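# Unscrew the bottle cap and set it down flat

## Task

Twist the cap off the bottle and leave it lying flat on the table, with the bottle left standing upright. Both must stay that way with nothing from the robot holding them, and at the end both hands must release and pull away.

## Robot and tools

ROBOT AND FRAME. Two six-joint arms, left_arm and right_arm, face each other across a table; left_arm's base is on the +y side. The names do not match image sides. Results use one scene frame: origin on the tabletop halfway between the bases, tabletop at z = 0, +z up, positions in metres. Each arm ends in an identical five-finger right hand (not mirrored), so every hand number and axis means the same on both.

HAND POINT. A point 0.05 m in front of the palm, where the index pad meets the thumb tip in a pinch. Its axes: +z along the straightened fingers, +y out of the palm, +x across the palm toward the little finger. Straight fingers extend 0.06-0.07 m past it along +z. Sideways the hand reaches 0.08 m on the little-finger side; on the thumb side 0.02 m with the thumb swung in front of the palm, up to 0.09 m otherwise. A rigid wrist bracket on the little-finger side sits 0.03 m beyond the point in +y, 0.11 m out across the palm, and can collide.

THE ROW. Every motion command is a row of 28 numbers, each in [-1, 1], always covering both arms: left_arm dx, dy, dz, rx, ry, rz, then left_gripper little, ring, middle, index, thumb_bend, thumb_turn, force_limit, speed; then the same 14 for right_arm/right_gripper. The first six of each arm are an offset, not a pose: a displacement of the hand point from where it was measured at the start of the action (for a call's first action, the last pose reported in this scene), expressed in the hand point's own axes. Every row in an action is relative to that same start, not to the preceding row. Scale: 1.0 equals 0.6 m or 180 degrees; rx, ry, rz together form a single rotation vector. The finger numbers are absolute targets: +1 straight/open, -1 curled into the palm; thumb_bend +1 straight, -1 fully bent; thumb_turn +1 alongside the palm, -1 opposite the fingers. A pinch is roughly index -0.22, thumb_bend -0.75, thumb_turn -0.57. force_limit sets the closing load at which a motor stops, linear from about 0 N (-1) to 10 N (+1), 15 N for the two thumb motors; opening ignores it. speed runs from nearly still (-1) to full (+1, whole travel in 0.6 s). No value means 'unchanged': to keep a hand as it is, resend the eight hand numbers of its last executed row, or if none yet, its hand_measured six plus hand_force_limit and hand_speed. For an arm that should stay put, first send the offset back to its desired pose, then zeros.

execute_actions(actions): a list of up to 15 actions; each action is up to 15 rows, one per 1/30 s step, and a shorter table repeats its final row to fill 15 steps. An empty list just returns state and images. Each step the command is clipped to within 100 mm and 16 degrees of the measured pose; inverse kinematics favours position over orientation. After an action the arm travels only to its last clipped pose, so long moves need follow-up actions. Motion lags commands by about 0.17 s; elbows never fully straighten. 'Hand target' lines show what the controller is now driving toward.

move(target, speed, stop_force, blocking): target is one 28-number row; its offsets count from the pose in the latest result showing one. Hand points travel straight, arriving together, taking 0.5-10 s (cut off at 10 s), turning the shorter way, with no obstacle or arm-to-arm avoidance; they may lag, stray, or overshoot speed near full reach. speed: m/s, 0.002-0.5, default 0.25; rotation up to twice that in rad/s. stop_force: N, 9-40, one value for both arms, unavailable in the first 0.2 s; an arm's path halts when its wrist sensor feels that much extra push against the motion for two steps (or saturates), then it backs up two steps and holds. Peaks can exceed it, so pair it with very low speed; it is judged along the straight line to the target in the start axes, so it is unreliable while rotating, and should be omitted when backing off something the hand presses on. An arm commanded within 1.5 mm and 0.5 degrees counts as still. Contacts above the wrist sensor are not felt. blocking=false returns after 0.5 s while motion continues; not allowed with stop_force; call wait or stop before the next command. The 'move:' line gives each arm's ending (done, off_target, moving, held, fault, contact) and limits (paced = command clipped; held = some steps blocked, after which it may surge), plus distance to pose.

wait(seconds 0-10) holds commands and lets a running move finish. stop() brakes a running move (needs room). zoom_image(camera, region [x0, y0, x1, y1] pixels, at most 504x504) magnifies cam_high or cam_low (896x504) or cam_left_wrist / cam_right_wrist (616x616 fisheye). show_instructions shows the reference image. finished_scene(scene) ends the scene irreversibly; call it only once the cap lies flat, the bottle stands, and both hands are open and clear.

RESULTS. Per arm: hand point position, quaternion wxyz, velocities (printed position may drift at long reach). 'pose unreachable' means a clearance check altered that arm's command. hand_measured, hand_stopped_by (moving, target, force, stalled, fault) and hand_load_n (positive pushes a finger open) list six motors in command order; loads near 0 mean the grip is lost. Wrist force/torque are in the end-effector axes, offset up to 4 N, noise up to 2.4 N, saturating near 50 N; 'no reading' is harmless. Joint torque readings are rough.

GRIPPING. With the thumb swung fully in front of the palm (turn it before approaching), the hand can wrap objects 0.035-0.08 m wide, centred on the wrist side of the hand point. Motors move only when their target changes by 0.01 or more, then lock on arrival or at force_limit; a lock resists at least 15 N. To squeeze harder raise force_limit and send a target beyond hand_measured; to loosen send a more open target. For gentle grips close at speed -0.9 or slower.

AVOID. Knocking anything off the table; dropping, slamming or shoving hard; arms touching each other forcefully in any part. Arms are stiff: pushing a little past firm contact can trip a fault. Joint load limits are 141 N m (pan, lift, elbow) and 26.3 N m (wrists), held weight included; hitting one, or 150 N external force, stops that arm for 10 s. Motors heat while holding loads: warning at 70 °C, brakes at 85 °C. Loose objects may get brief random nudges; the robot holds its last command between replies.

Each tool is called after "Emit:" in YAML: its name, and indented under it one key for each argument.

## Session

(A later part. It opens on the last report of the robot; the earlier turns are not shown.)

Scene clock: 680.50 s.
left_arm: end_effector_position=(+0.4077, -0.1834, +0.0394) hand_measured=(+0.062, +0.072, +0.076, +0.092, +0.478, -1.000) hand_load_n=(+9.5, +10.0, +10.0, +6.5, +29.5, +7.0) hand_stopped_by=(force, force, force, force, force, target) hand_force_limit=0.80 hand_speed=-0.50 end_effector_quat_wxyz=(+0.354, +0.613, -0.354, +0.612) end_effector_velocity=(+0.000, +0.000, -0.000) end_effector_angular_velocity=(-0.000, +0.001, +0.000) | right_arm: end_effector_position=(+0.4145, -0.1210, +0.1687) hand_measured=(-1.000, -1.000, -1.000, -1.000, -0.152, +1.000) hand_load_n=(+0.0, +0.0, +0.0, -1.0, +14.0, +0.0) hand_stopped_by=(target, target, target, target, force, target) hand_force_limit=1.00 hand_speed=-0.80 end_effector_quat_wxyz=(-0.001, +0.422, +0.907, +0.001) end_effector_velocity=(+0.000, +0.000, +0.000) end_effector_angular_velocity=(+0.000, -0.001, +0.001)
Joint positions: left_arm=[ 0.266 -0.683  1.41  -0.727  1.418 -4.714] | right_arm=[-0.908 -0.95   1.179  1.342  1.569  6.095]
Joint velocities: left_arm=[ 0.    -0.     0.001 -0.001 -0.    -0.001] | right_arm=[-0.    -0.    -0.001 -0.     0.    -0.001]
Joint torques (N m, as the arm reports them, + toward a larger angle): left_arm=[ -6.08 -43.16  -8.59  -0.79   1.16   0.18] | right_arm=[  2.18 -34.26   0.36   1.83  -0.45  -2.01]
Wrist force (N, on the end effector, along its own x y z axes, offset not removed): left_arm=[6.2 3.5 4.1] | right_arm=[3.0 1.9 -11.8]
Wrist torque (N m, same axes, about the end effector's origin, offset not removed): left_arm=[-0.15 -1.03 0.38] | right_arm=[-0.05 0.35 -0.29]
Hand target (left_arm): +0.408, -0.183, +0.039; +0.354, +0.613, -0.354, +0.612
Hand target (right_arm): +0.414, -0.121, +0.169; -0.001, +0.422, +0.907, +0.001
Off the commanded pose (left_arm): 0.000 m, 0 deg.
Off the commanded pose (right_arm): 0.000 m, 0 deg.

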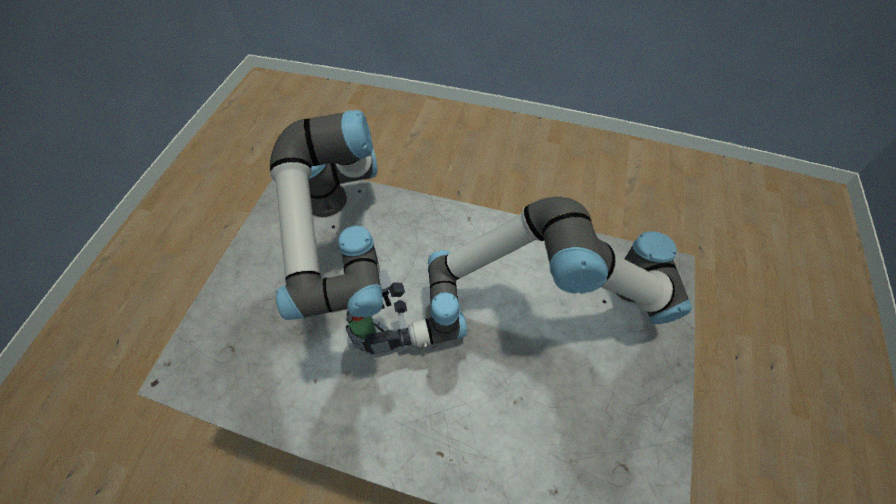

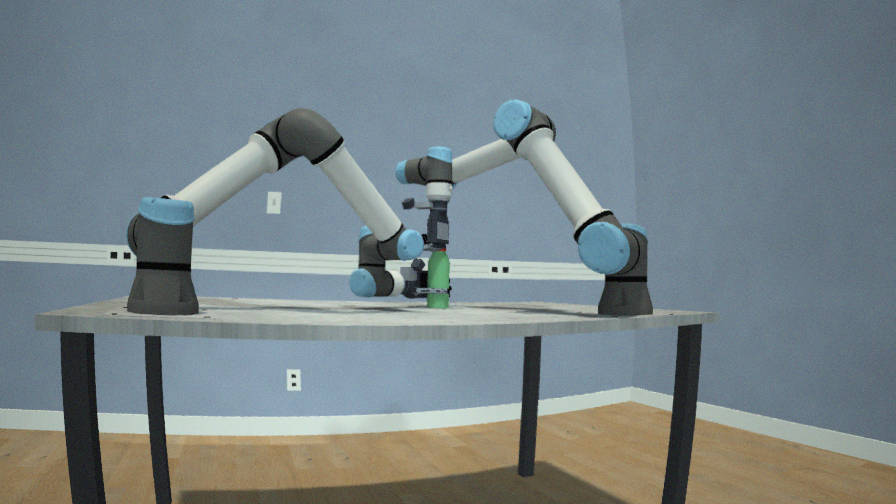

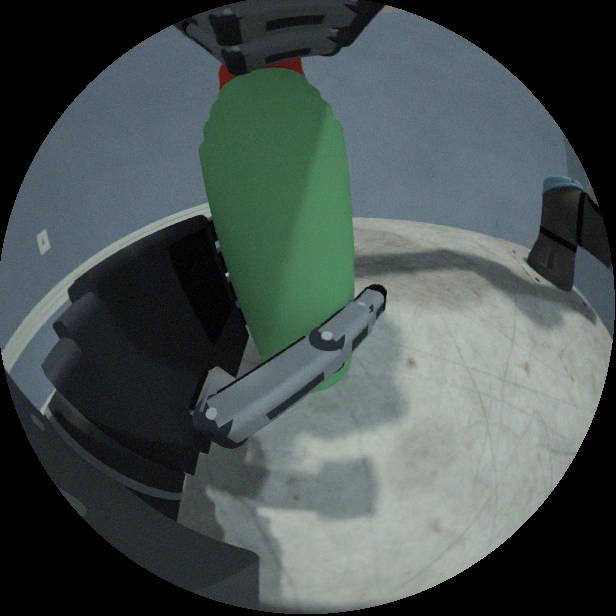

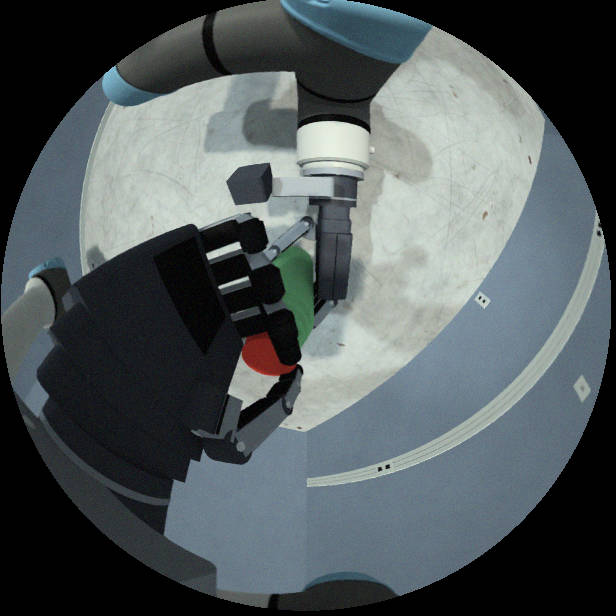

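Emit:
execute_actions:
  actions:
    - [[0,0,0,0,0,0,-0.9,-0.9,-0.9,-0.9,-0.9,-1,0.8,-0.5, 0.00242,-0.00085,-0.00054,0,0,-0.01111,-1,-1,-1,-1,-0.7,1,1,-0.8],[0,0,0,0,0,0,-0.9,-0.9,-0.9,-0.9,-0.9,-1,0.8,-0.5, 0.00417,-0.00256,-0.00058,0,0,-0.02222,-1,-1,-1,-1,-0.7,1,1,-0.8],[0,0,0,0,0,0,-0.9,-0.9,-0.9,-0.9,-0.9,-1,0.8,-0.5, 0.00587,-0.00433,-0.00062,0,0,-0.03333,-1,-1,-1,-1,-0.7,1,1,-0.8],[0,0,0,0,0,0,-0.9,-0.9,-0.9,-0.9,-0.9,-1,0.8,-0.5, 0.0075,-0.00616,-0.00066,0,0,-0.04444,-1,-1,-1,-1,-0.7,1,1,-0.8],[0,0,0,0,0,0,-0.9,-0.9,-0.9,-0.9,-0.9,-1,0.8,-0.5, 0.00907,-0.00805,-0.0007,0,0,-0.05556,-1,-1,-1,-1,-0.7,1,1,-0.8],[0,0,0,0,0,0,-0.9,-0.9,-0.9,-0.9,-0.9,-1,0.8,-0.5, 0.01057,-0.00999,-0.00074,0,0,-0.06667,-1,-1,-1,-1,-0.7,1,1,-0.8],[0,0,0,0,0,0,-0.9,-0.9,-0.9,-0.9,-0.9,-1,0.8,-0.5, 0.012,-0.01198,-0.00078,0,0,-0.07778,-1,-1,-1,-1,-0.7,1,1,-0.8],[0,0,0,0,0,0,-0.9,-0.9,-0.9,-0.9,-0.9,-1,0.8,-0.5, 0.01337,-0.01402,-0.00082,0,0,-0.08889,-1,-1,-1,-1,-0.7,1,1,-0.8],[0,0,0,0,0,0,-0.9,-0.9,-0.9,-0.9,-0.9,-1,0.8,-0.5, 0.01466,-0.0161,-0.00086,0,0,-0.1,-1,-1,-1,-1,-0.7,1,1,-0.8],[0,0,0,0,0,0,-0.9,-0.9,-0.9,-0.9,-0.9,-1,0.8,-0.5, 0.01588,-0.01823,-0.0009,0,0,-0.11111,-1,-1,-1,-1,-0.7,1,1,-0.8],[0,0,0,0,0,0,-0.9,-0.9,-0.9,-0.9,-0.9,-1,0.8,-0.5, 0.01702,-0.0204,-0.00094,0,0,-0.12222,-1,-1,-1,-1,-0.7,1,1,-0.8],[0,0,0,0,0,0,-0.9,-0.9,-0.9,-0.9,-0.9,-1,0.8,-0.5, 0.01808,-0.02261,-0.00098,0,0,-0.13333,-1,-1,-1,-1,-0.7,1,1,-0.8],[0,0,0,0,0,0,-0.9,-0.9,-0.9,-0.9,-0.9,-1,0.8,-0.5, 0.01907,-0.02486,-0.00102,0,0,-0.14444,-1,-1,-1,-1,-0.7,1,1,-0.8],[0,0,0,0,0,0,-0.9,-0.9,-0.9,-0.9,-0.9,-1,0.8,-0.5, 0.01998,-0.02714,-0.00106,0,0,-0.15556,-1,-1,-1,-1,-0.7,1,1,-0.8],[0,0,0,0,0,0,-0.9,-0.9,-0.9,-0.9,-0.9,-1,0.8,-0.5, 0.02081,-0.02944,-0.0011,0,0,-0.16667,-1,-1,-1,-1,-0.7,1,1,-0.8]]
    - [[0,0,0,0,0,0,-0.9,-0.9,-0.9,-0.9,-0.9,-1,0.8,-0.5, 0.00927,-0.00709,-0.00024,0,0,-0.06667,-1,-1,-1,-1,-0.7,1,1,-0.8],[0,0,0,0,0,0,-0.9,-0.9,-0.9,-0.9,-0.9,-1,0.8,-0.5, 0.0107,-0.00908,-0.00028,0,0,-0.07778,-1,-1,-1,-1,-0.7,1,1,-0.8],[0,0,0,0,0,0,-0.9,-0.9,-0.9,-0.9,-0.9,-1,0.8,-0.5, 0.01207,-0.01112,-0.00032,0,0,-0.08889,-1,-1,-1,-1,-0.7,1,1,-0.8],[0,0,0,0,0,0,-0.9,-0.9,-0.9,-0.9,-0.9,-1,0.8,-0.5, 0.01336,-0.0132,-0.00036,0,0,-0.1,-1,-1,-1,-1,-0.7,1,1,-0.8],[0,0,0,0,0,0,-0.9,-0.9,-0.9,-0.9,-0.9,-1,0.8,-0.5, 0.01458,-0.01533,-0.0004,0,0,-0.11111,-1,-1,-1,-1,-0.7,1,1,-0.8],[0,0,0,0,0,0,-0.9,-0.9,-0.9,-0.9,-0.9,-1,0.8,-0.5, 0.01572,-0.0175,-0.00044,0,0,-0.12222,-1,-1,-1,-1,-0.7,1,1,-0.8],[0,0,0,0,0,0,-0.9,-0.9,-0.9,-0.9,-0.9,-1,0.8,-0.5, 0.01678,-0.01971,-0.00048,0,0,-0.13333,-1,-1,-1,-1,-0.7,1,1,-0.8],[0,0,0,0,0,0,-0.9,-0.9,-0.9,-0.9,-0.9,-1,0.8,-0.5, 0.01777,-0.02196,-0.00052,0,0,-0.14444,-1,-1,-1,-1,-0.7,1,1,-0.8],[0,0,0,0,0,0,-0.9,-0.9,-0.9,-0.9,-0.9,-1,0.8,-0.5, 0.01868,-0.02424,-0.00056,0,0,-0.15556,-1,-1,-1,-1,-0.7,1,1,-0.8],[0,0,0,0,0,0,-0.9,-0.9,-0.9,-0.9,-0.9,-1,0.8,-0.5, 0.01951,-0.02654,-0.0006,0,0,-0.16667,-1,-1,-1,-1,-0.7,1,1,-0.8],[0,0,0,0,0,0,-0.9,-0.9,-0.9,-0.9,-0.9,-1,0.8,-0.5, 0.02026,-0.02888,-0.00064,0,0,-0.17778,-1,-1,-1,-1,-0.7,1,1,-0.8],[0,0,0,0,0,0,-0.9,-0.9,-0.9,-0.9,-0.9,-1,0.8,-0.5, 0.02092,-0.03124,-0.00068,0,0,-0.18889,-1,-1,-1,-1,-0.7,1,1,-0.8],[0,0,0,0,0,0,-0.9,-0.9,-0.9,-0.9,-0.9,-1,0.8,-0.5, 0.0215,-0.03362,-0.00072,0,0,-0.2,-1,-1,-1,-1,-0.7,1,1,-0.8],[0,0,0,0,0,0,-0.9,-0.9,-0.9,-0.9,-0.9,-1,0.8,-0.5, 0.022,-0.03602,-0.00076,0,0,-0.21111,-1,-1,-1,-1,-0.7,1,1,-0.8],[0,0,0,0,0,0,-0.9,-0.9,-0.9,-0.9,-0.9,-1,0.8,-0.5, 0.02242,-0.03844,-0.0008,0,0,-0.22222,-1,-1,-1,-1,-0.7,1,1,-0.8]]

Emit:
wait:
  seconds: 0.4

Scene clock: 761.30 s.
left_arm: end_effector_position=(+0.4076, -0.1834, +0.0394) hand_measured=(+0.062, +0.072, +0.076, +0.090, +0.478, -1.000) hand_load_n=(+16.0, +14.5, +11.0, +4.0, +28.5, +1.5) hand_stopped_by=(force, force, force, force, force, target) hand_force_limit=0.80 hand_speed=-0.50 end_effector_quat_wxyz=(+0.354, +0.613, -0.354, +0.612) end_effector_velocity=(+0.001, +0.001, -0.001) end_effector_angular_velocity=(+0.001, +0.001, +0.001) | right_arm: end_effector_position=(+0.3802, -0.1321, +0.1698) hand_measured=(-1.000, -1.000, -1.000, -1.000, -0.152, +1.000) hand_load_n=(+0.0, +0.0, +0.0, -0.5, +8.5, -1.5) hand_stopped_by=(target, target, target, target, force, target) hand_force_limit=1.00 hand_speed=-0.80 end_effector_quat_wxyz=(+0.001, +0.003, +1.000, -0.009) end_effector_velocity=(-0.030, -0.029, +0.001) end_effector_angular_velocity=(-0.003, +0.012, +1.021)
Joint positions: left_arm=[ 0.266 -0.683  1.41  -0.727  1.418 -4.714] | right_arm=[-0.997 -1.036  1.314  1.298  1.587  5.14 ]
Joint velocities: left_arm=[ 0.001 -0.     0.002  0.001 -0.    -0.001] | right_arm=[-0.138 -0.039  0.055 -0.024  0.003 -1.159]
Joint torques (N m, as the arm reports them, + toward a larger angle): left_arm=[  2.75 -41.77  -7.27  -0.72   0.97   0.16] | right_arm=[-14.97 -51.58  -9.5   -1.9    5.8   -3.65]
Wrist force (N, on the end effector, along its own x y z axes, offset not removed): left_arm=[0.1 -1.9 18.4] | right_arm=[14.8 8.3 2.0]
Wrist torque (N m, same axes, about the end effector's origin, offset not removed): left_arm=[0.46 -2.20 -0.63] | right_arm=[-0.51 -0.19 0.07]
Hand target (left_arm): +0.408, -0.183, +0.039; +0.354, +0.613, -0.354, +0.612
Hand target (right_arm): +0.375, -0.136, +0.170; +0.001, -0.078, +0.997, -0.009
Off the commanded pose (left_arm): 0.000 m, 0 deg.
Off the commanded pose (right_arm): 0.006 m, 10 deg.

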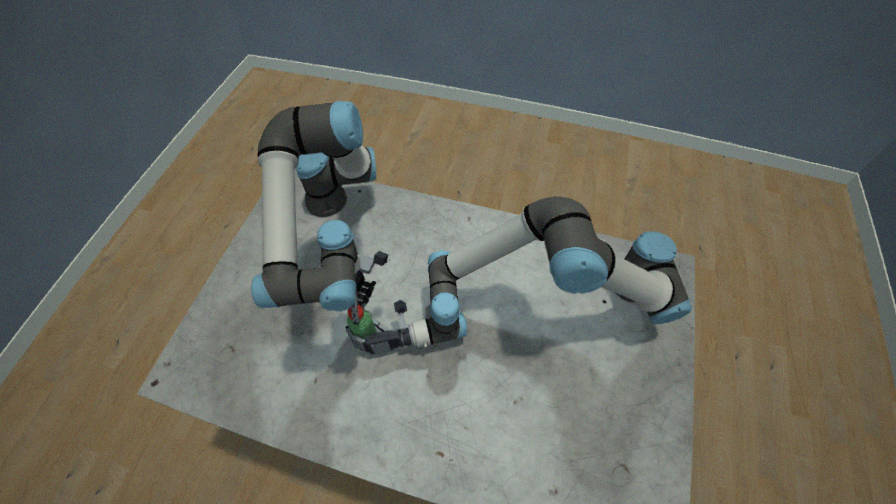

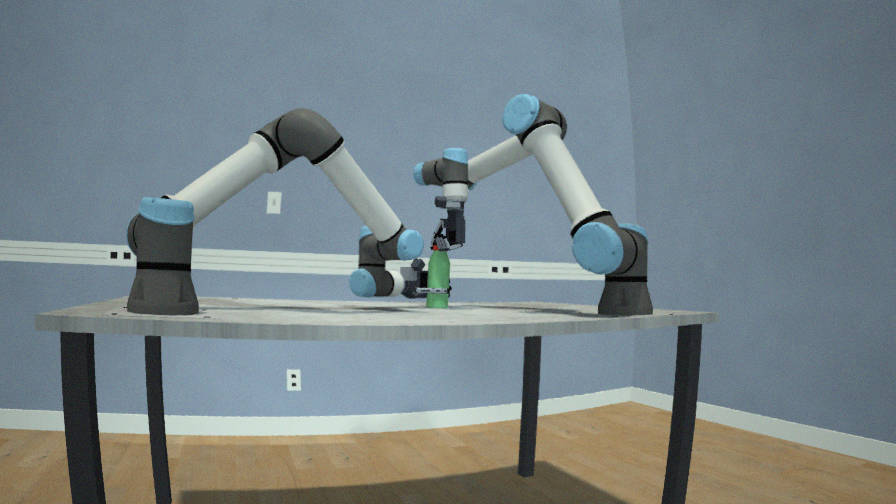

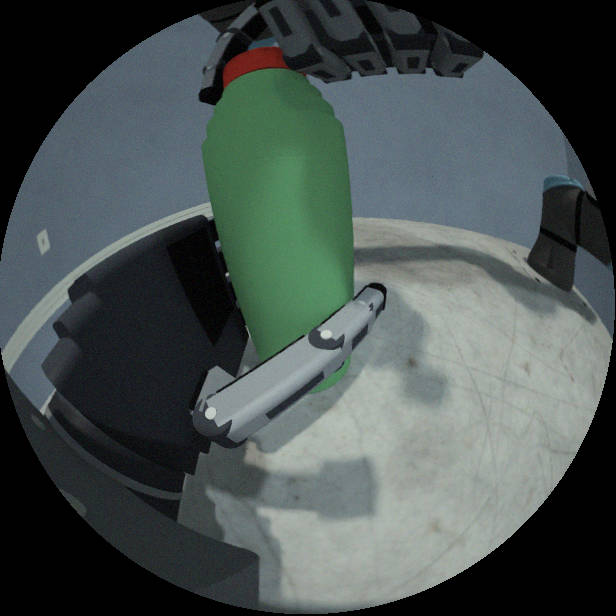

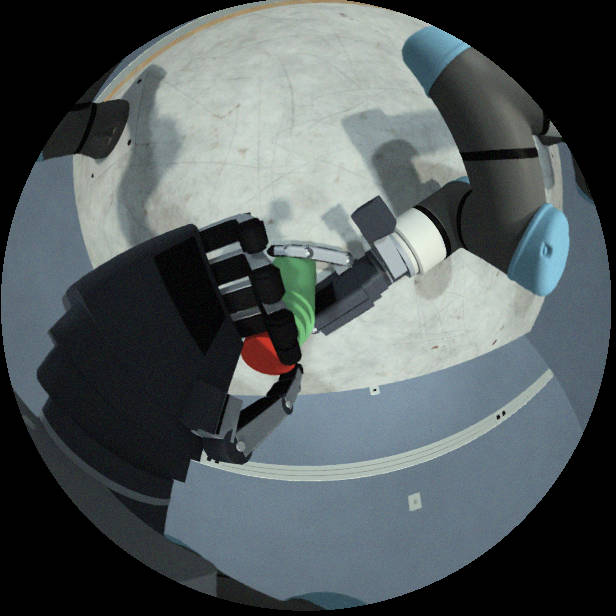

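Scene clock: 761.70 s.
left_arm: end_effector_position=(+0.4076, -0.1834, +0.0394) hand_measured=(+0.062, +0.072, +0.076, +0.090, +0.478, -1.000) hand_load_n=(+15.5, +14.0, +11.0, +4.0, +28.5, +1.5) hand_stopped_by=(force, force, force, force, force, target) hand_force_limit=0.80 hand_speed=-0.50 end_effector_quat_wxyz=(+0.354, +0.613, -0.354, +0.612) end_effector_velocity=(+0.000, +0.000, -0.000) end_effector_angular_velocity=(+0.001, -0.000, +0.000) | right_arm: end_effector_position=(+0.3750, -0.1364, +0.1699) hand_measured=(-1.000, -1.000, -1.000, -1.000, -0.152, +1.000) hand_load_n=(+0.0, +0.0, +0.0, +0.0, +8.5, -1.5) hand_stopped_by=(target, target, target, target, force, target) hand_force_limit=1.00 hand_speed=-0.80 end_effector_quat_wxyz=(+0.001, -0.076, +0.997, -0.009) end_effector_velocity=(-0.001, -0.001, +0.001) end_effector_angular_velocity=(+0.000, -0.002, +0.034)
Joint positions: left_arm=[ 0.266 -0.683  1.41  -0.727  1.418 -4.714] | right_arm=[-1.017 -1.04   1.32   1.295  1.588  4.962]
Joint velocities: left_arm=[ 0.    -0.     0.     0.001 -0.     0.001] | right_arm=[-0.004 -0.002 -0.    -0.001  0.001 -0.038]
Joint torques (N m, as the arm reports them, + toward a larger angle): left_arm=[  4.06 -42.91  -7.53  -0.9    3.66   0.3 ] | right_arm=[-13.25 -52.1   -9.03  -1.76   4.64  -1.86]
Wrist force (N, on the end effector, along its own x y z axes, offset not removed): left_arm=[3.6 -7.2 13.3] | right_arm=[8.8 7.7 -0.7]
Wrist torque (N m, same axes, about the end effector's origin, offset not removed): left_arm=[0.01 -2.11 -0.54] | right_arm=[-0.32 0.56 -0.24]
Hand target (left_arm): +0.408, -0.183, +0.039; +0.354, +0.613, -0.354, +0.612
Hand target (right_arm): +0.375, -0.136, +0.170; +0.001, -0.078, +0.997, -0.009
Off the commanded pose (left_arm): 0.000 m, 0 deg.
Off the commanded pose (right_arm): 0.001 m, 1 deg.
wait: 0.40 s; no rest

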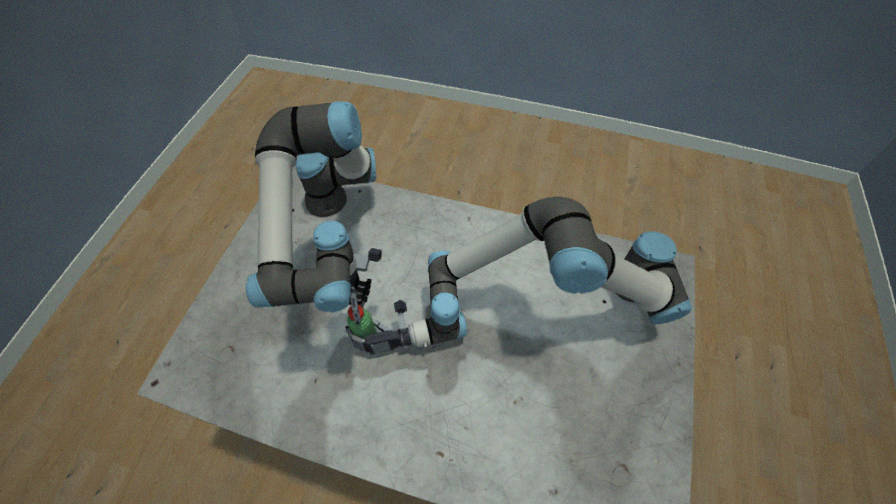

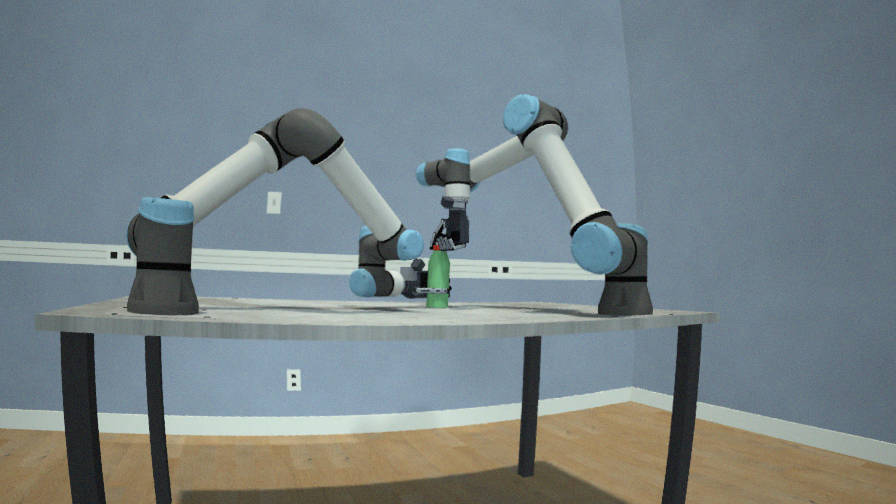

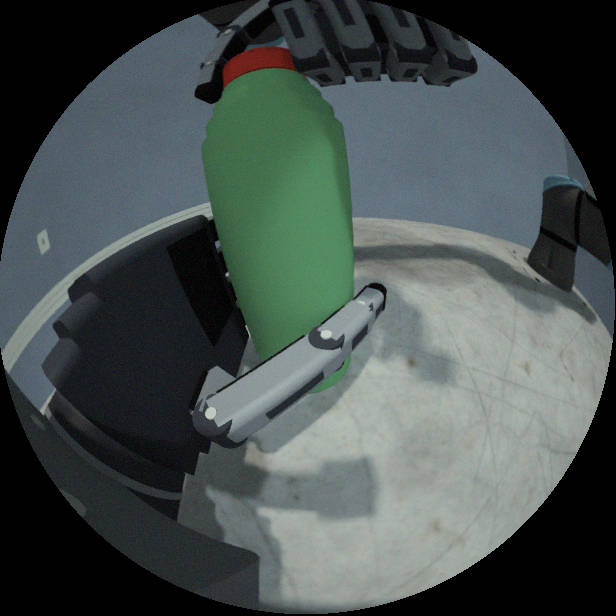

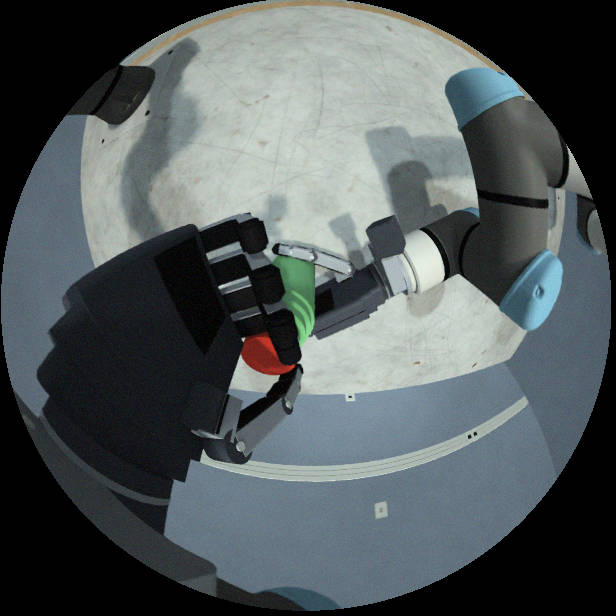

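Emit:
execute_actions:
  actions:
    - [[0,0,0,0,0,0,-0.9,-0.9,-0.9,-0.9,-0.9,-1,0.8,-0.5, 0.00253,-0.00101,-0.00004,-0.002,0,-0.01111,-1,-1,-1,-1,-0.7,1,1,-0.8],[0,0,0,0,0,0,-0.9,-0.9,-0.9,-0.9,-0.9,-1,0.8,-0.5, 0.00499,-0.00219,-0.00008,-0.004,-0.0001,-0.02222,-1,-1,-1,-1,-0.7,1,1,-0.8],[0,0,0,0,0,0,-0.9,-0.9,-0.9,-0.9,-0.9,-1,0.8,-0.5, 0.00739,-0.00332,-0.00012,-0.0057,-0.0003,-0.03333,-1,-1,-1,-1,-0.7,1,1,-0.8],[0,0,0,0,0,0,-0.9,-0.9,-0.9,-0.9,-0.9,-1,0.8,-0.5, 0.00913,-0.00523,-0.00016,-0.0057,-0.0004,-0.04444,-1,-1,-1,-1,-0.7,1,1,-0.8],[0,0,0,0,0,0,-0.9,-0.9,-0.9,-0.9,-0.9,-1,0.8,-0.5, 0.0108,-0.00719,-0.0002,-0.0057,-0.0005,-0.05556,-1,-1,-1,-1,-0.7,1,1,-0.8],[0,0,0,0,0,0,-0.9,-0.9,-0.9,-0.9,-0.9,-1,0.8,-0.5, 0.01239,-0.0092,-0.00024,-0.0057,-0.0006,-0.06667,-1,-1,-1,-1,-0.7,1,1,-0.8],[0,0,0,0,0,0,-0.9,-0.9,-0.9,-0.9,-0.9,-1,0.8,-0.5, 0.01392,-0.01128,-0.00028,-0.0057,-0.0007,-0.07778,-1,-1,-1,-1,-0.7,1,1,-0.8],[0,0,0,0,0,0,-0.9,-0.9,-0.9,-0.9,-0.9,-1,0.8,-0.5, 0.01538,-0.0134,-0.00032,-0.0057,-0.0008,-0.08889,-1,-1,-1,-1,-0.7,1,1,-0.8],[0,0,0,0,0,0,-0.9,-0.9,-0.9,-0.9,-0.9,-1,0.8,-0.5, 0.01676,-0.01557,-0.00036,-0.0057,-0.0009,-0.1,-1,-1,-1,-1,-0.7,1,1,-0.8],[0,0,0,0,0,0,-0.9,-0.9,-0.9,-0.9,-0.9,-1,0.8,-0.5, 0.01806,-0.01779,-0.0004,-0.0057,-0.001,-0.11111,-1,-1,-1,-1,-0.7,1,1,-0.8],[0,0,0,0,0,0,-0.9,-0.9,-0.9,-0.9,-0.9,-1,0.8,-0.5, 0.01928,-0.02006,-0.00044,-0.0057,-0.0011,-0.12222,-1,-1,-1,-1,-0.7,1,1,-0.8],[0,0,0,0,0,0,-0.9,-0.9,-0.9,-0.9,-0.9,-1,0.8,-0.5, 0.02043,-0.02237,-0.00048,-0.0056,-0.0012,-0.13333,-1,-1,-1,-1,-0.7,1,1,-0.8],[0,0,0,0,0,0,-0.9,-0.9,-0.9,-0.9,-0.9,-1,0.8,-0.5, 0.02149,-0.02471,-0.00052,-0.0056,-0.0013,-0.14444,-1,-1,-1,-1,-0.7,1,1,-0.8],[0,0,0,0,0,0,-0.9,-0.9,-0.9,-0.9,-0.9,-1,0.8,-0.5, 0.02247,-0.02709,-0.00056,-0.0056,-0.0014,-0.15556,-1,-1,-1,-1,-0.7,1,1,-0.8],[0,0,0,0,0,0,-0.9,-0.9,-0.9,-0.9,-0.9,-1,0.8,-0.5, 0.02337,-0.0295,-0.0006,-0.0056,-0.0015,-0.16667,-1,-1,-1,-1,-0.7,1,1,-0.8]]
    - [[0,0,0,0,0,0,-0.9,-0.9,-0.9,-0.9,-0.9,-1,0.8,-0.5, 0.00979,-0.0062,-0.00024,0,0,-0.06667,-1,-1,-1,-1,-0.7,1,1,-0.8],[0,0,0,0,0,0,-0.9,-0.9,-0.9,-0.9,-0.9,-1,0.8,-0.5, 0.01132,-0.00828,-0.00028,0,0,-0.07778,-1,-1,-1,-1,-0.7,1,1,-0.8],[0,0,0,0,0,0,-0.9,-0.9,-0.9,-0.9,-0.9,-1,0.8,-0.5, 0.01278,-0.0104,-0.00032,0,0,-0.08889,-1,-1,-1,-1,-0.7,1,1,-0.8],[0,0,0,0,0,0,-0.9,-0.9,-0.9,-0.9,-0.9,-1,0.8,-0.5, 0.01416,-0.01257,-0.00036,0,0,-0.1,-1,-1,-1,-1,-0.7,1,1,-0.8],[0,0,0,0,0,0,-0.9,-0.9,-0.9,-0.9,-0.9,-1,0.8,-0.5, 0.01546,-0.01479,-0.0004,0,0,-0.11111,-1,-1,-1,-1,-0.7,1,1,-0.8],[0,0,0,0,0,0,-0.9,-0.9,-0.9,-0.9,-0.9,-1,0.8,-0.5, 0.01668,-0.01706,-0.00044,0,0,-0.12222,-1,-1,-1,-1,-0.7,1,1,-0.8],[0,0,0,0,0,0,-0.9,-0.9,-0.9,-0.9,-0.9,-1,0.8,-0.5, 0.01783,-0.01937,-0.00048,0,0,-0.13333,-1,-1,-1,-1,-0.7,1,1,-0.8],[0,0,0,0,0,0,-0.9,-0.9,-0.9,-0.9,-0.9,-1,0.8,-0.5, 0.01889,-0.02171,-0.00052,0,0,-0.14444,-1,-1,-1,-1,-0.7,1,1,-0.8],[0,0,0,0,0,0,-0.9,-0.9,-0.9,-0.9,-0.9,-1,0.8,-0.5, 0.01987,-0.02409,-0.00056,0,0,-0.15556,-1,-1,-1,-1,-0.7,1,1,-0.8],[0,0,0,0,0,0,-0.9,-0.9,-0.9,-0.9,-0.9,-1,0.8,-0.5, 0.02077,-0.0265,-0.0006,0,0,-0.16667,-1,-1,-1,-1,-0.7,1,1,-0.8],[0,0,0,0,0,0,-0.9,-0.9,-0.9,-0.9,-0.9,-1,0.8,-0.5, 0.02158,-0.02895,-0.00064,0,0,-0.17778,-1,-1,-1,-1,-0.7,1,1,-0.8],[0,0,0,0,0,0,-0.9,-0.9,-0.9,-0.9,-0.9,-1,0.8,-0.5, 0.02231,-0.03142,-0.00068,0,0,-0.18889,-1,-1,-1,-1,-0.7,1,1,-0.8],[0,0,0,0,0,0,-0.9,-0.9,-0.9,-0.9,-0.9,-1,0.8,-0.5, 0.02295,-0.03391,-0.00072,0,0,-0.2,-1,-1,-1,-1,-0.7,1,1,-0.8],[0,0,0,0,0,0,-0.9,-0.9,-0.9,-0.9,-0.9,-1,0.8,-0.5, 0.0235,-0.03642,-0.00076,0,0,-0.21111,-1,-1,-1,-1,-0.7,1,1,-0.8],[0,0,0,0,0,0,-0.9,-0.9,-0.9,-0.9,-0.9,-1,0.8,-0.5, 0.02397,-0.03896,-0.0008,0,0,-0.22222,-1,-1,-1,-1,-0.7,1,1,-0.8]]
    - [[0,0,0,0,0,0,-0.9,-0.9,-0.9,-0.9,-0.9,-1,0.8,-0.5, 0.01059,-0.0092,-0.00024,0,0,-0.06667,-1,-1,-1,-1,-0.7,1,1,-0.8],[0,0,0,0,0,0,-0.9,-0.9,-0.9,-0.9,-0.9,-1,0.8,-0.5, 0.01212,-0.01128,-0.00028,0,0,-0.07778,-1,-1,-1,-1,-0.7,1,1,-0.8],[0,0,0,0,0,0,-0.9,-0.9,-0.9,-0.9,-0.9,-1,0.8,-0.5, 0.01358,-0.0134,-0.00032,0,0,-0.08889,-1,-1,-1,-1,-0.7,1,1,-0.8],[0,0,0,0,0,0,-0.9,-0.9,-0.9,-0.9,-0.9,-1,0.8,-0.5, 0.01496,-0.01557,-0.00036,0,0,-0.1,-1,-1,-1,-1,-0.7,1,1,-0.8],[0,0,0,0,0,0,-0.9,-0.9,-0.9,-0.9,-0.9,-1,0.8,-0.5, 0.01626,-0.01779,-0.0004,0,0,-0.11111,-1,-1,-1,-1,-0.7,1,1,-0.8],[0,0,0,0,0,0,-0.9,-0.9,-0.9,-0.9,-0.9,-1,0.8,-0.5, 0.01748,-0.02006,-0.00044,0,0,-0.12222,-1,-1,-1,-1,-0.7,1,1,-0.8],[0,0,0,0,0,0,-0.9,-0.9,-0.9,-0.9,-0.9,-1,0.8,-0.5, 0.01863,-0.02237,-0.00048,0,0,-0.13333,-1,-1,-1,-1,-0.7,1,1,-0.8],[0,0,0,0,0,0,-0.9,-0.9,-0.9,-0.9,-0.9,-1,0.8,-0.5, 0.01969,-0.02471,-0.00052,0,0,-0.14444,-1,-1,-1,-1,-0.7,1,1,-0.8],[0,0,0,0,0,0,-0.9,-0.9,-0.9,-0.9,-0.9,-1,0.8,-0.5, 0.02067,-0.02709,-0.00056,0,0,-0.15556,-1,-1,-1,-1,-0.7,1,1,-0.8],[0,0,0,0,0,0,-0.9,-0.9,-0.9,-0.9,-0.9,-1,0.8,-0.5, 0.02157,-0.0295,-0.0006,0,0,-0.16667,-1,-1,-1,-1,-0.7,1,1,-0.8],[0,0,0,0,0,0,-0.9,-0.9,-0.9,-0.9,-0.9,-1,0.8,-0.5, 0.02238,-0.03195,-0.00064,0,0,-0.17778,-1,-1,-1,-1,-0.7,1,1,-0.8],[0,0,0,0,0,0,-0.9,-0.9,-0.9,-0.9,-0.9,-1,0.8,-0.5, 0.02311,-0.03442,-0.00068,0,0,-0.18889,-1,-1,-1,-1,-0.7,1,1,-0.8],[0,0,0,0,0,0,-0.9,-0.9,-0.9,-0.9,-0.9,-1,0.8,-0.5, 0.02375,-0.03691,-0.00072,0,0,-0.2,-1,-1,-1,-1,-0.7,1,1,-0.8],[0,0,0,0,0,0,-0.9,-0.9,-0.9,-0.9,-0.9,-1,0.8,-0.5, 0.0243,-0.03942,-0.00076,0,0,-0.21111,-1,-1,-1,-1,-0.7,1,1,-0.8],[0,0,0,0,0,0,-0.9,-0.9,-0.9,-0.9,-0.9,-1,0.8,-0.5, 0.02477,-0.04196,-0.0008,0,0,-0.22222,-1,-1,-1,-1,-0.7,1,1,-0.8]]
    - [[0,0,0,0,0,0,-0.9,-0.9,-0.9,-0.9,-0.9,-1,0.8,-0.5, 0.01059,-0.0092,-0.00024,0,0,-0.06667,-1,-1,-1,-1,-0.7,1,1,-0.8],[0,0,0,0,0,0,-0.9,-0.9,-0.9,-0.9,-0.9,-1,0.8,-0.5, 0.01212,-0.01128,-0.00028,0,0,-0.07778,-1,-1,-1,-1,-0.7,1,1,-0.8],[0,0,0,0,0,0,-0.9,-0.9,-0.9,-0.9,-0.9,-1,0.8,-0.5, 0.01358,-0.0134,-0.00032,0,0,-0.08889,-1,-1,-1,-1,-0.7,1,1,-0.8],[0,0,0,0,0,0,-0.9,-0.9,-0.9,-0.9,-0.9,-1,0.8,-0.5, 0.01496,-0.01557,-0.00036,0,0,-0.1,-1,-1,-1,-1,-0.7,1,1,-0.8],[0,0,0,0,0,0,-0.9,-0.9,-0.9,-0.9,-0.9,-1,0.8,-0.5, 0.01626,-0.01779,-0.0004,0,0,-0.11111,-1,-1,-1,-1,-0.7,1,1,-0.8],[0,0,0,0,0,0,-0.9,-0.9,-0.9,-0.9,-0.9,-1,0.8,-0.5, 0.01748,-0.02006,-0.00044,0,0,-0.12222,-1,-1,-1,-1,-0.7,1,1,-0.8],[0,0,0,0,0,0,-0.9,-0.9,-0.9,-0.9,-0.9,-1,0.8,-0.5, 0.01863,-0.02237,-0.00048,0,0,-0.13333,-1,-1,-1,-1,-0.7,1,1,-0.8],[0,0,0,0,0,0,-0.9,-0.9,-0.9,-0.9,-0.9,-1,0.8,-0.5, 0.01969,-0.02471,-0.00052,0,0,-0.14444,-1,-1,-1,-1,-0.7,1,1,-0.8],[0,0,0,0,0,0,-0.9,-0.9,-0.9,-0.9,-0.9,-1,0.8,-0.5, 0.02067,-0.02709,-0.00056,0,0,-0.15556,-1,-1,-1,-1,-0.7,1,1,-0.8],[0,0,0,0,0,0,-0.9,-0.9,-0.9,-0.9,-0.9,-1,0.8,-0.5, 0.02157,-0.0295,-0.0006,0,0,-0.16667,-1,-1,-1,-1,-0.7,1,1,-0.8],[0,0,0,0,0,0,-0.9,-0.9,-0.9,-0.9,-0.9,-1,0.8,-0.5, 0.02238,-0.03195,-0.00064,0,0,-0.17778,-1,-1,-1,-1,-0.7,1,1,-0.8],[0,0,0,0,0,0,-0.9,-0.9,-0.9,-0.9,-0.9,-1,0.8,-0.5, 0.02311,-0.03442,-0.00068,0,0,-0.18889,-1,-1,-1,-1,-0.7,1,1,-0.8],[0,0,0,0,0,0,-0.9,-0.9,-0.9,-0.9,-0.9,-1,0.8,-0.5, 0.02375,-0.03691,-0.00072,0,0,-0.2,-1,-1,-1,-1,-0.7,1,1,-0.8],[0,0,0,0,0,0,-0.9,-0.9,-0.9,-0.9,-0.9,-1,0.8,-0.5, 0.0243,-0.03942,-0.00076,0,0,-0.21111,-1,-1,-1,-1,-0.7,1,1,-0.8],[0,0,0,0,0,0,-0.9,-0.9,-0.9,-0.9,-0.9,-1,0.8,-0.5, 0.02477,-0.04196,-0.0008,0,0,-0.22222,-1,-1,-1,-1,-0.7,1,1,-0.8]]

Emit:
wait:
  seconds: 0.5

Scene clock: 883.70 s.
left_arm: end_effector_position=(+0.4076, -0.1834, +0.0394) hand_measured=(+0.062, +0.072, +0.076, +0.090, +0.478, -1.000) hand_load_n=(+17.0, +15.0, +10.5, +3.0, +28.5, +1.0) hand_stopped_by=(force, force, force, force, force, target) hand_force_limit=0.80 hand_speed=-0.50 end_effector_quat_wxyz=(+0.354, +0.613, -0.354, +0.612) end_effector_velocity=(+0.001, +0.001, -0.001) end_effector_angular_velocity=(+0.002, -0.002, +0.001) | right_arm: end_effector_position=(+0.3937, -0.2061, +0.1718) hand_measured=(-1.000, -1.000, -1.000, -1.000, -0.150, +1.000) hand_load_n=(+0.0, +0.0, +0.0, +0.0, +17.5, +0.5) hand_stopped_by=(target, target, target, target, force, target) hand_force_limit=1.00 hand_speed=-0.80 end_effector_quat_wxyz=(+0.000, -0.860, +0.510, -0.016) end_effector_velocity=(+0.042, -0.014, +0.001) end_effector_angular_velocity=(-0.024, +0.013, +1.031)
Joint positions: left_arm=[ 0.266 -0.683  1.41  -0.727  1.418 -4.714] | right_arm=[-1.092 -0.831  0.961  1.42   1.594  2.968]
Joint velocities: left_arm=[0.001 0.    0.    0.001 0.    0.002] | right_arm=[ 0.068  0.183 -0.318  0.133 -0.001 -0.963]
Joint torques (N m, as the arm reports them, + toward a larger angle): left_arm=[  3.51 -43.06  -7.21  -0.75   1.41   0.36] | right_arm=[ -2.17 -33.15 -35.9    2.51   4.08  -4.43]
Wrist force (N, on the end effector, along its own x y z axes, offset not removed): left_arm=[3.0 -1.9 22.1] | right_arm=[-17.7 0.6 -7.0]
Wrist torque (N m, same axes, about the end effector's origin, offset not removed): left_arm=[-0.22 -2.78 -0.48] | right_arm=[-0.06 0.42 -0.63]
Hand target (left_arm): +0.408, -0.183, +0.039; +0.354, +0.613, -0.354, +0.612
Hand target (right_arm): +0.400, -0.208, +0.172; +0.000, +0.898, -0.441, +0.016
Off the commanded pose (left_arm): 0.000 m, 0 deg.
Off the commanded pose (right_arm): 0.006 m, 10 deg.

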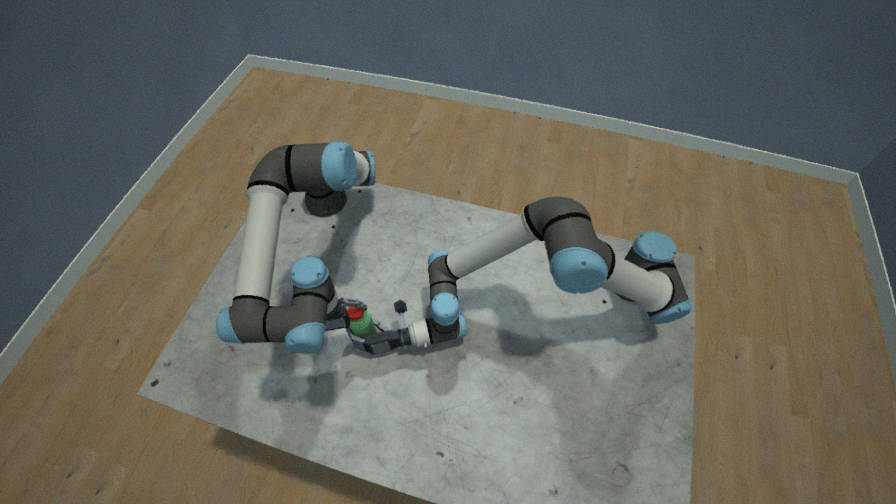

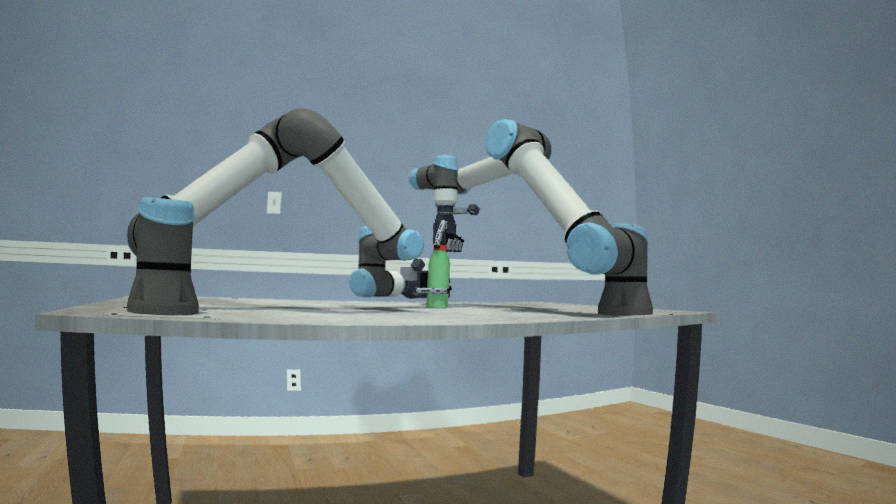

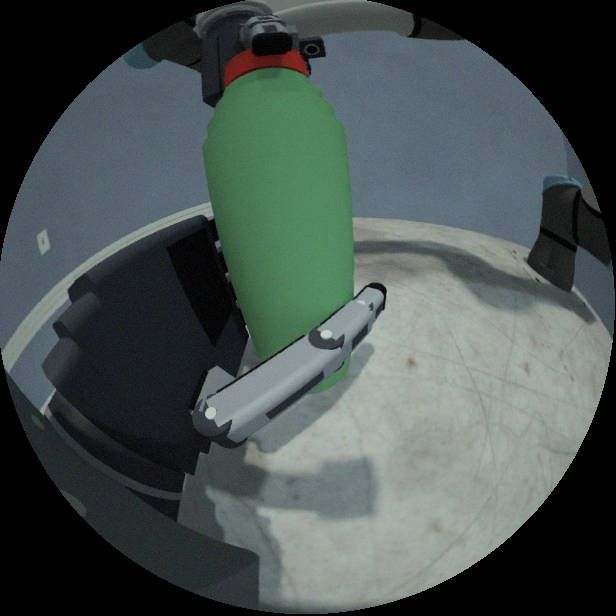

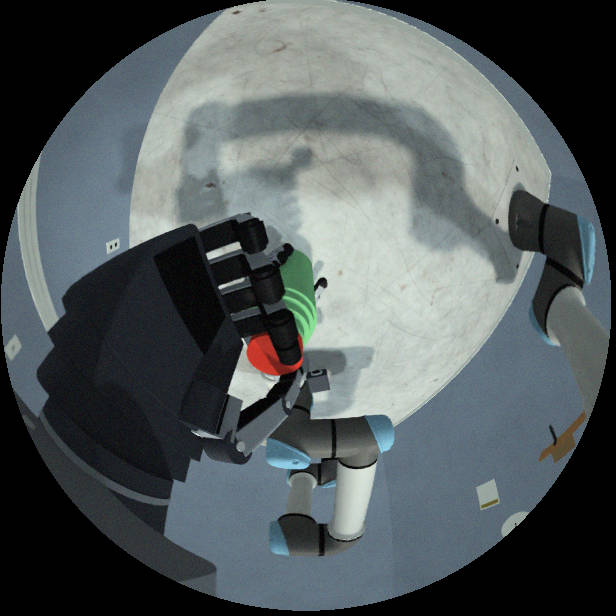

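Scene clock: 884.20 s.
left_arm: end_effector_position=(+0.4076, -0.1834, +0.0394) hand_measured=(+0.062, +0.072, +0.076, +0.090, +0.478, -1.000) hand_load_n=(+19.0, +16.5, +10.5, +2.0, +28.5, -1.0) hand_stopped_by=(force, force, force, force, force, target) hand_force_limit=0.80 hand_speed=-0.50 end_effector_quat_wxyz=(+0.354, +0.613, -0.354, +0.612) end_effector_velocity=(+0.001, +0.001, -0.001) end_effector_angular_velocity=(+0.001, -0.001, +0.001) | right_arm: end_effector_position=(+0.4003, -0.2085, +0.1721) hand_measured=(-1.000, -1.000, -1.000, -1.000, -0.150, +1.000) hand_load_n=(+0.0, +0.0, +0.0, +0.0, +18.5, +0.5) hand_stopped_by=(target, target, target, target, force, target) hand_force_limit=1.00 hand_speed=-0.80 end_effector_quat_wxyz=(-0.000, -0.897, +0.441, -0.016) end_effector_velocity=(+0.001, +0.000, +0.000) end_effector_angular_velocity=(+0.001, +0.000, +0.011)
Joint positions: left_arm=[ 0.266 -0.683  1.41  -0.727  1.418 -4.714] | right_arm=[-1.082 -0.805  0.915  1.439  1.594  2.822]
Joint velocities: left_arm=[ 0.001  0.     0.002 -0.001  0.     0.001] | right_arm=[ 0.001  0.002 -0.004  0.002 -0.001 -0.011]
Joint torques (N m, as the arm reports them, + toward a larger angle): left_arm=[  3.21 -42.89  -7.32  -0.78   1.3    0.19] | right_arm=[ -5.24 -34.34 -33.8    2.72   3.51  -3.46]
Wrist force (N, on the end effector, along its own x y z axes, offset not removed): left_arm=[2.5 -2.0 22.5] | right_arm=[-22.3 -3.8 -7.1]
Wrist torque (N m, same axes, about the end effector's origin, offset not removed): left_arm=[-0.29 -2.71 -0.78] | right_arm=[-0.36 0.29 -0.74]
Hand target (left_arm): +0.408, -0.183, +0.039; +0.354, +0.613, -0.354, +0.612
Hand target (right_arm): +0.400, -0.208, +0.172; +0.000, +0.898, -0.441, +0.016
Off the commanded pose (left_arm): 0.000 m, 0 deg.
Off the commanded pose (right_arm): 0.001 m, 1 deg.
wait: 0.50 s; at rest by 0.47 s

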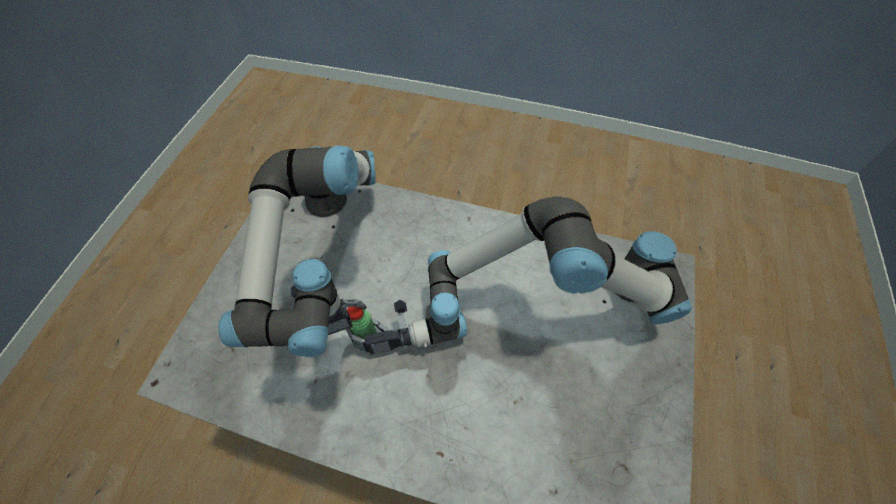

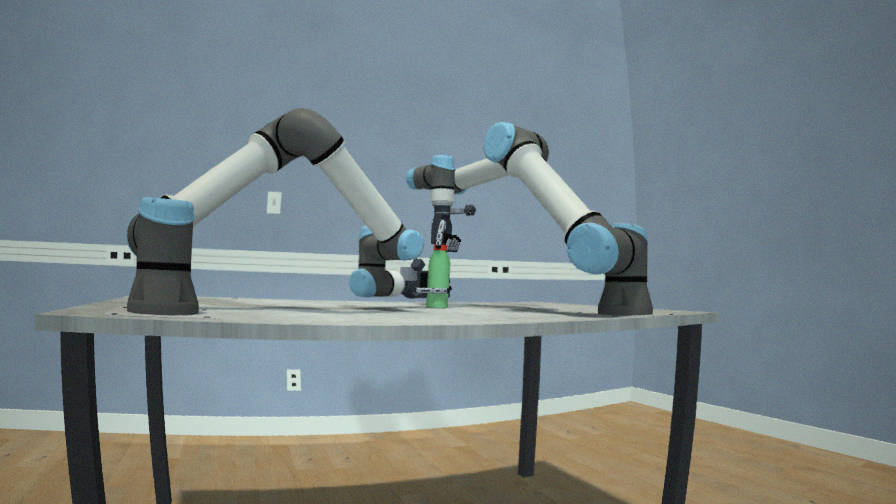

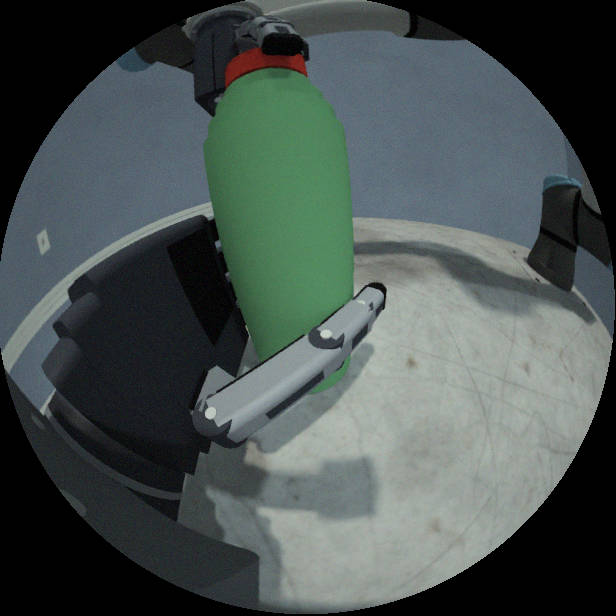

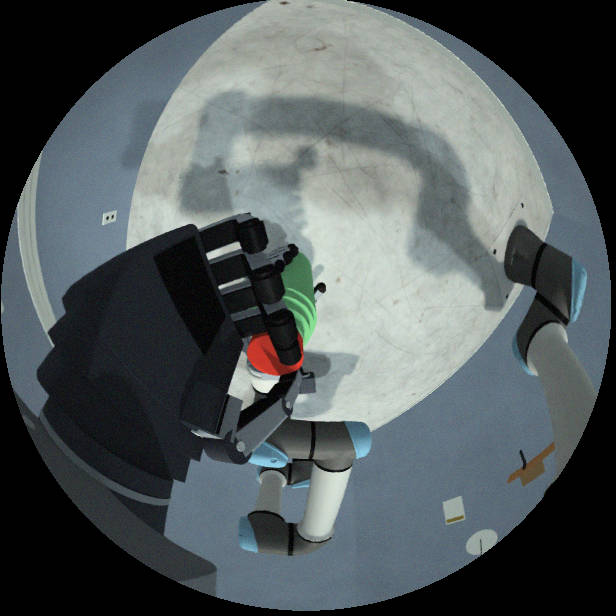

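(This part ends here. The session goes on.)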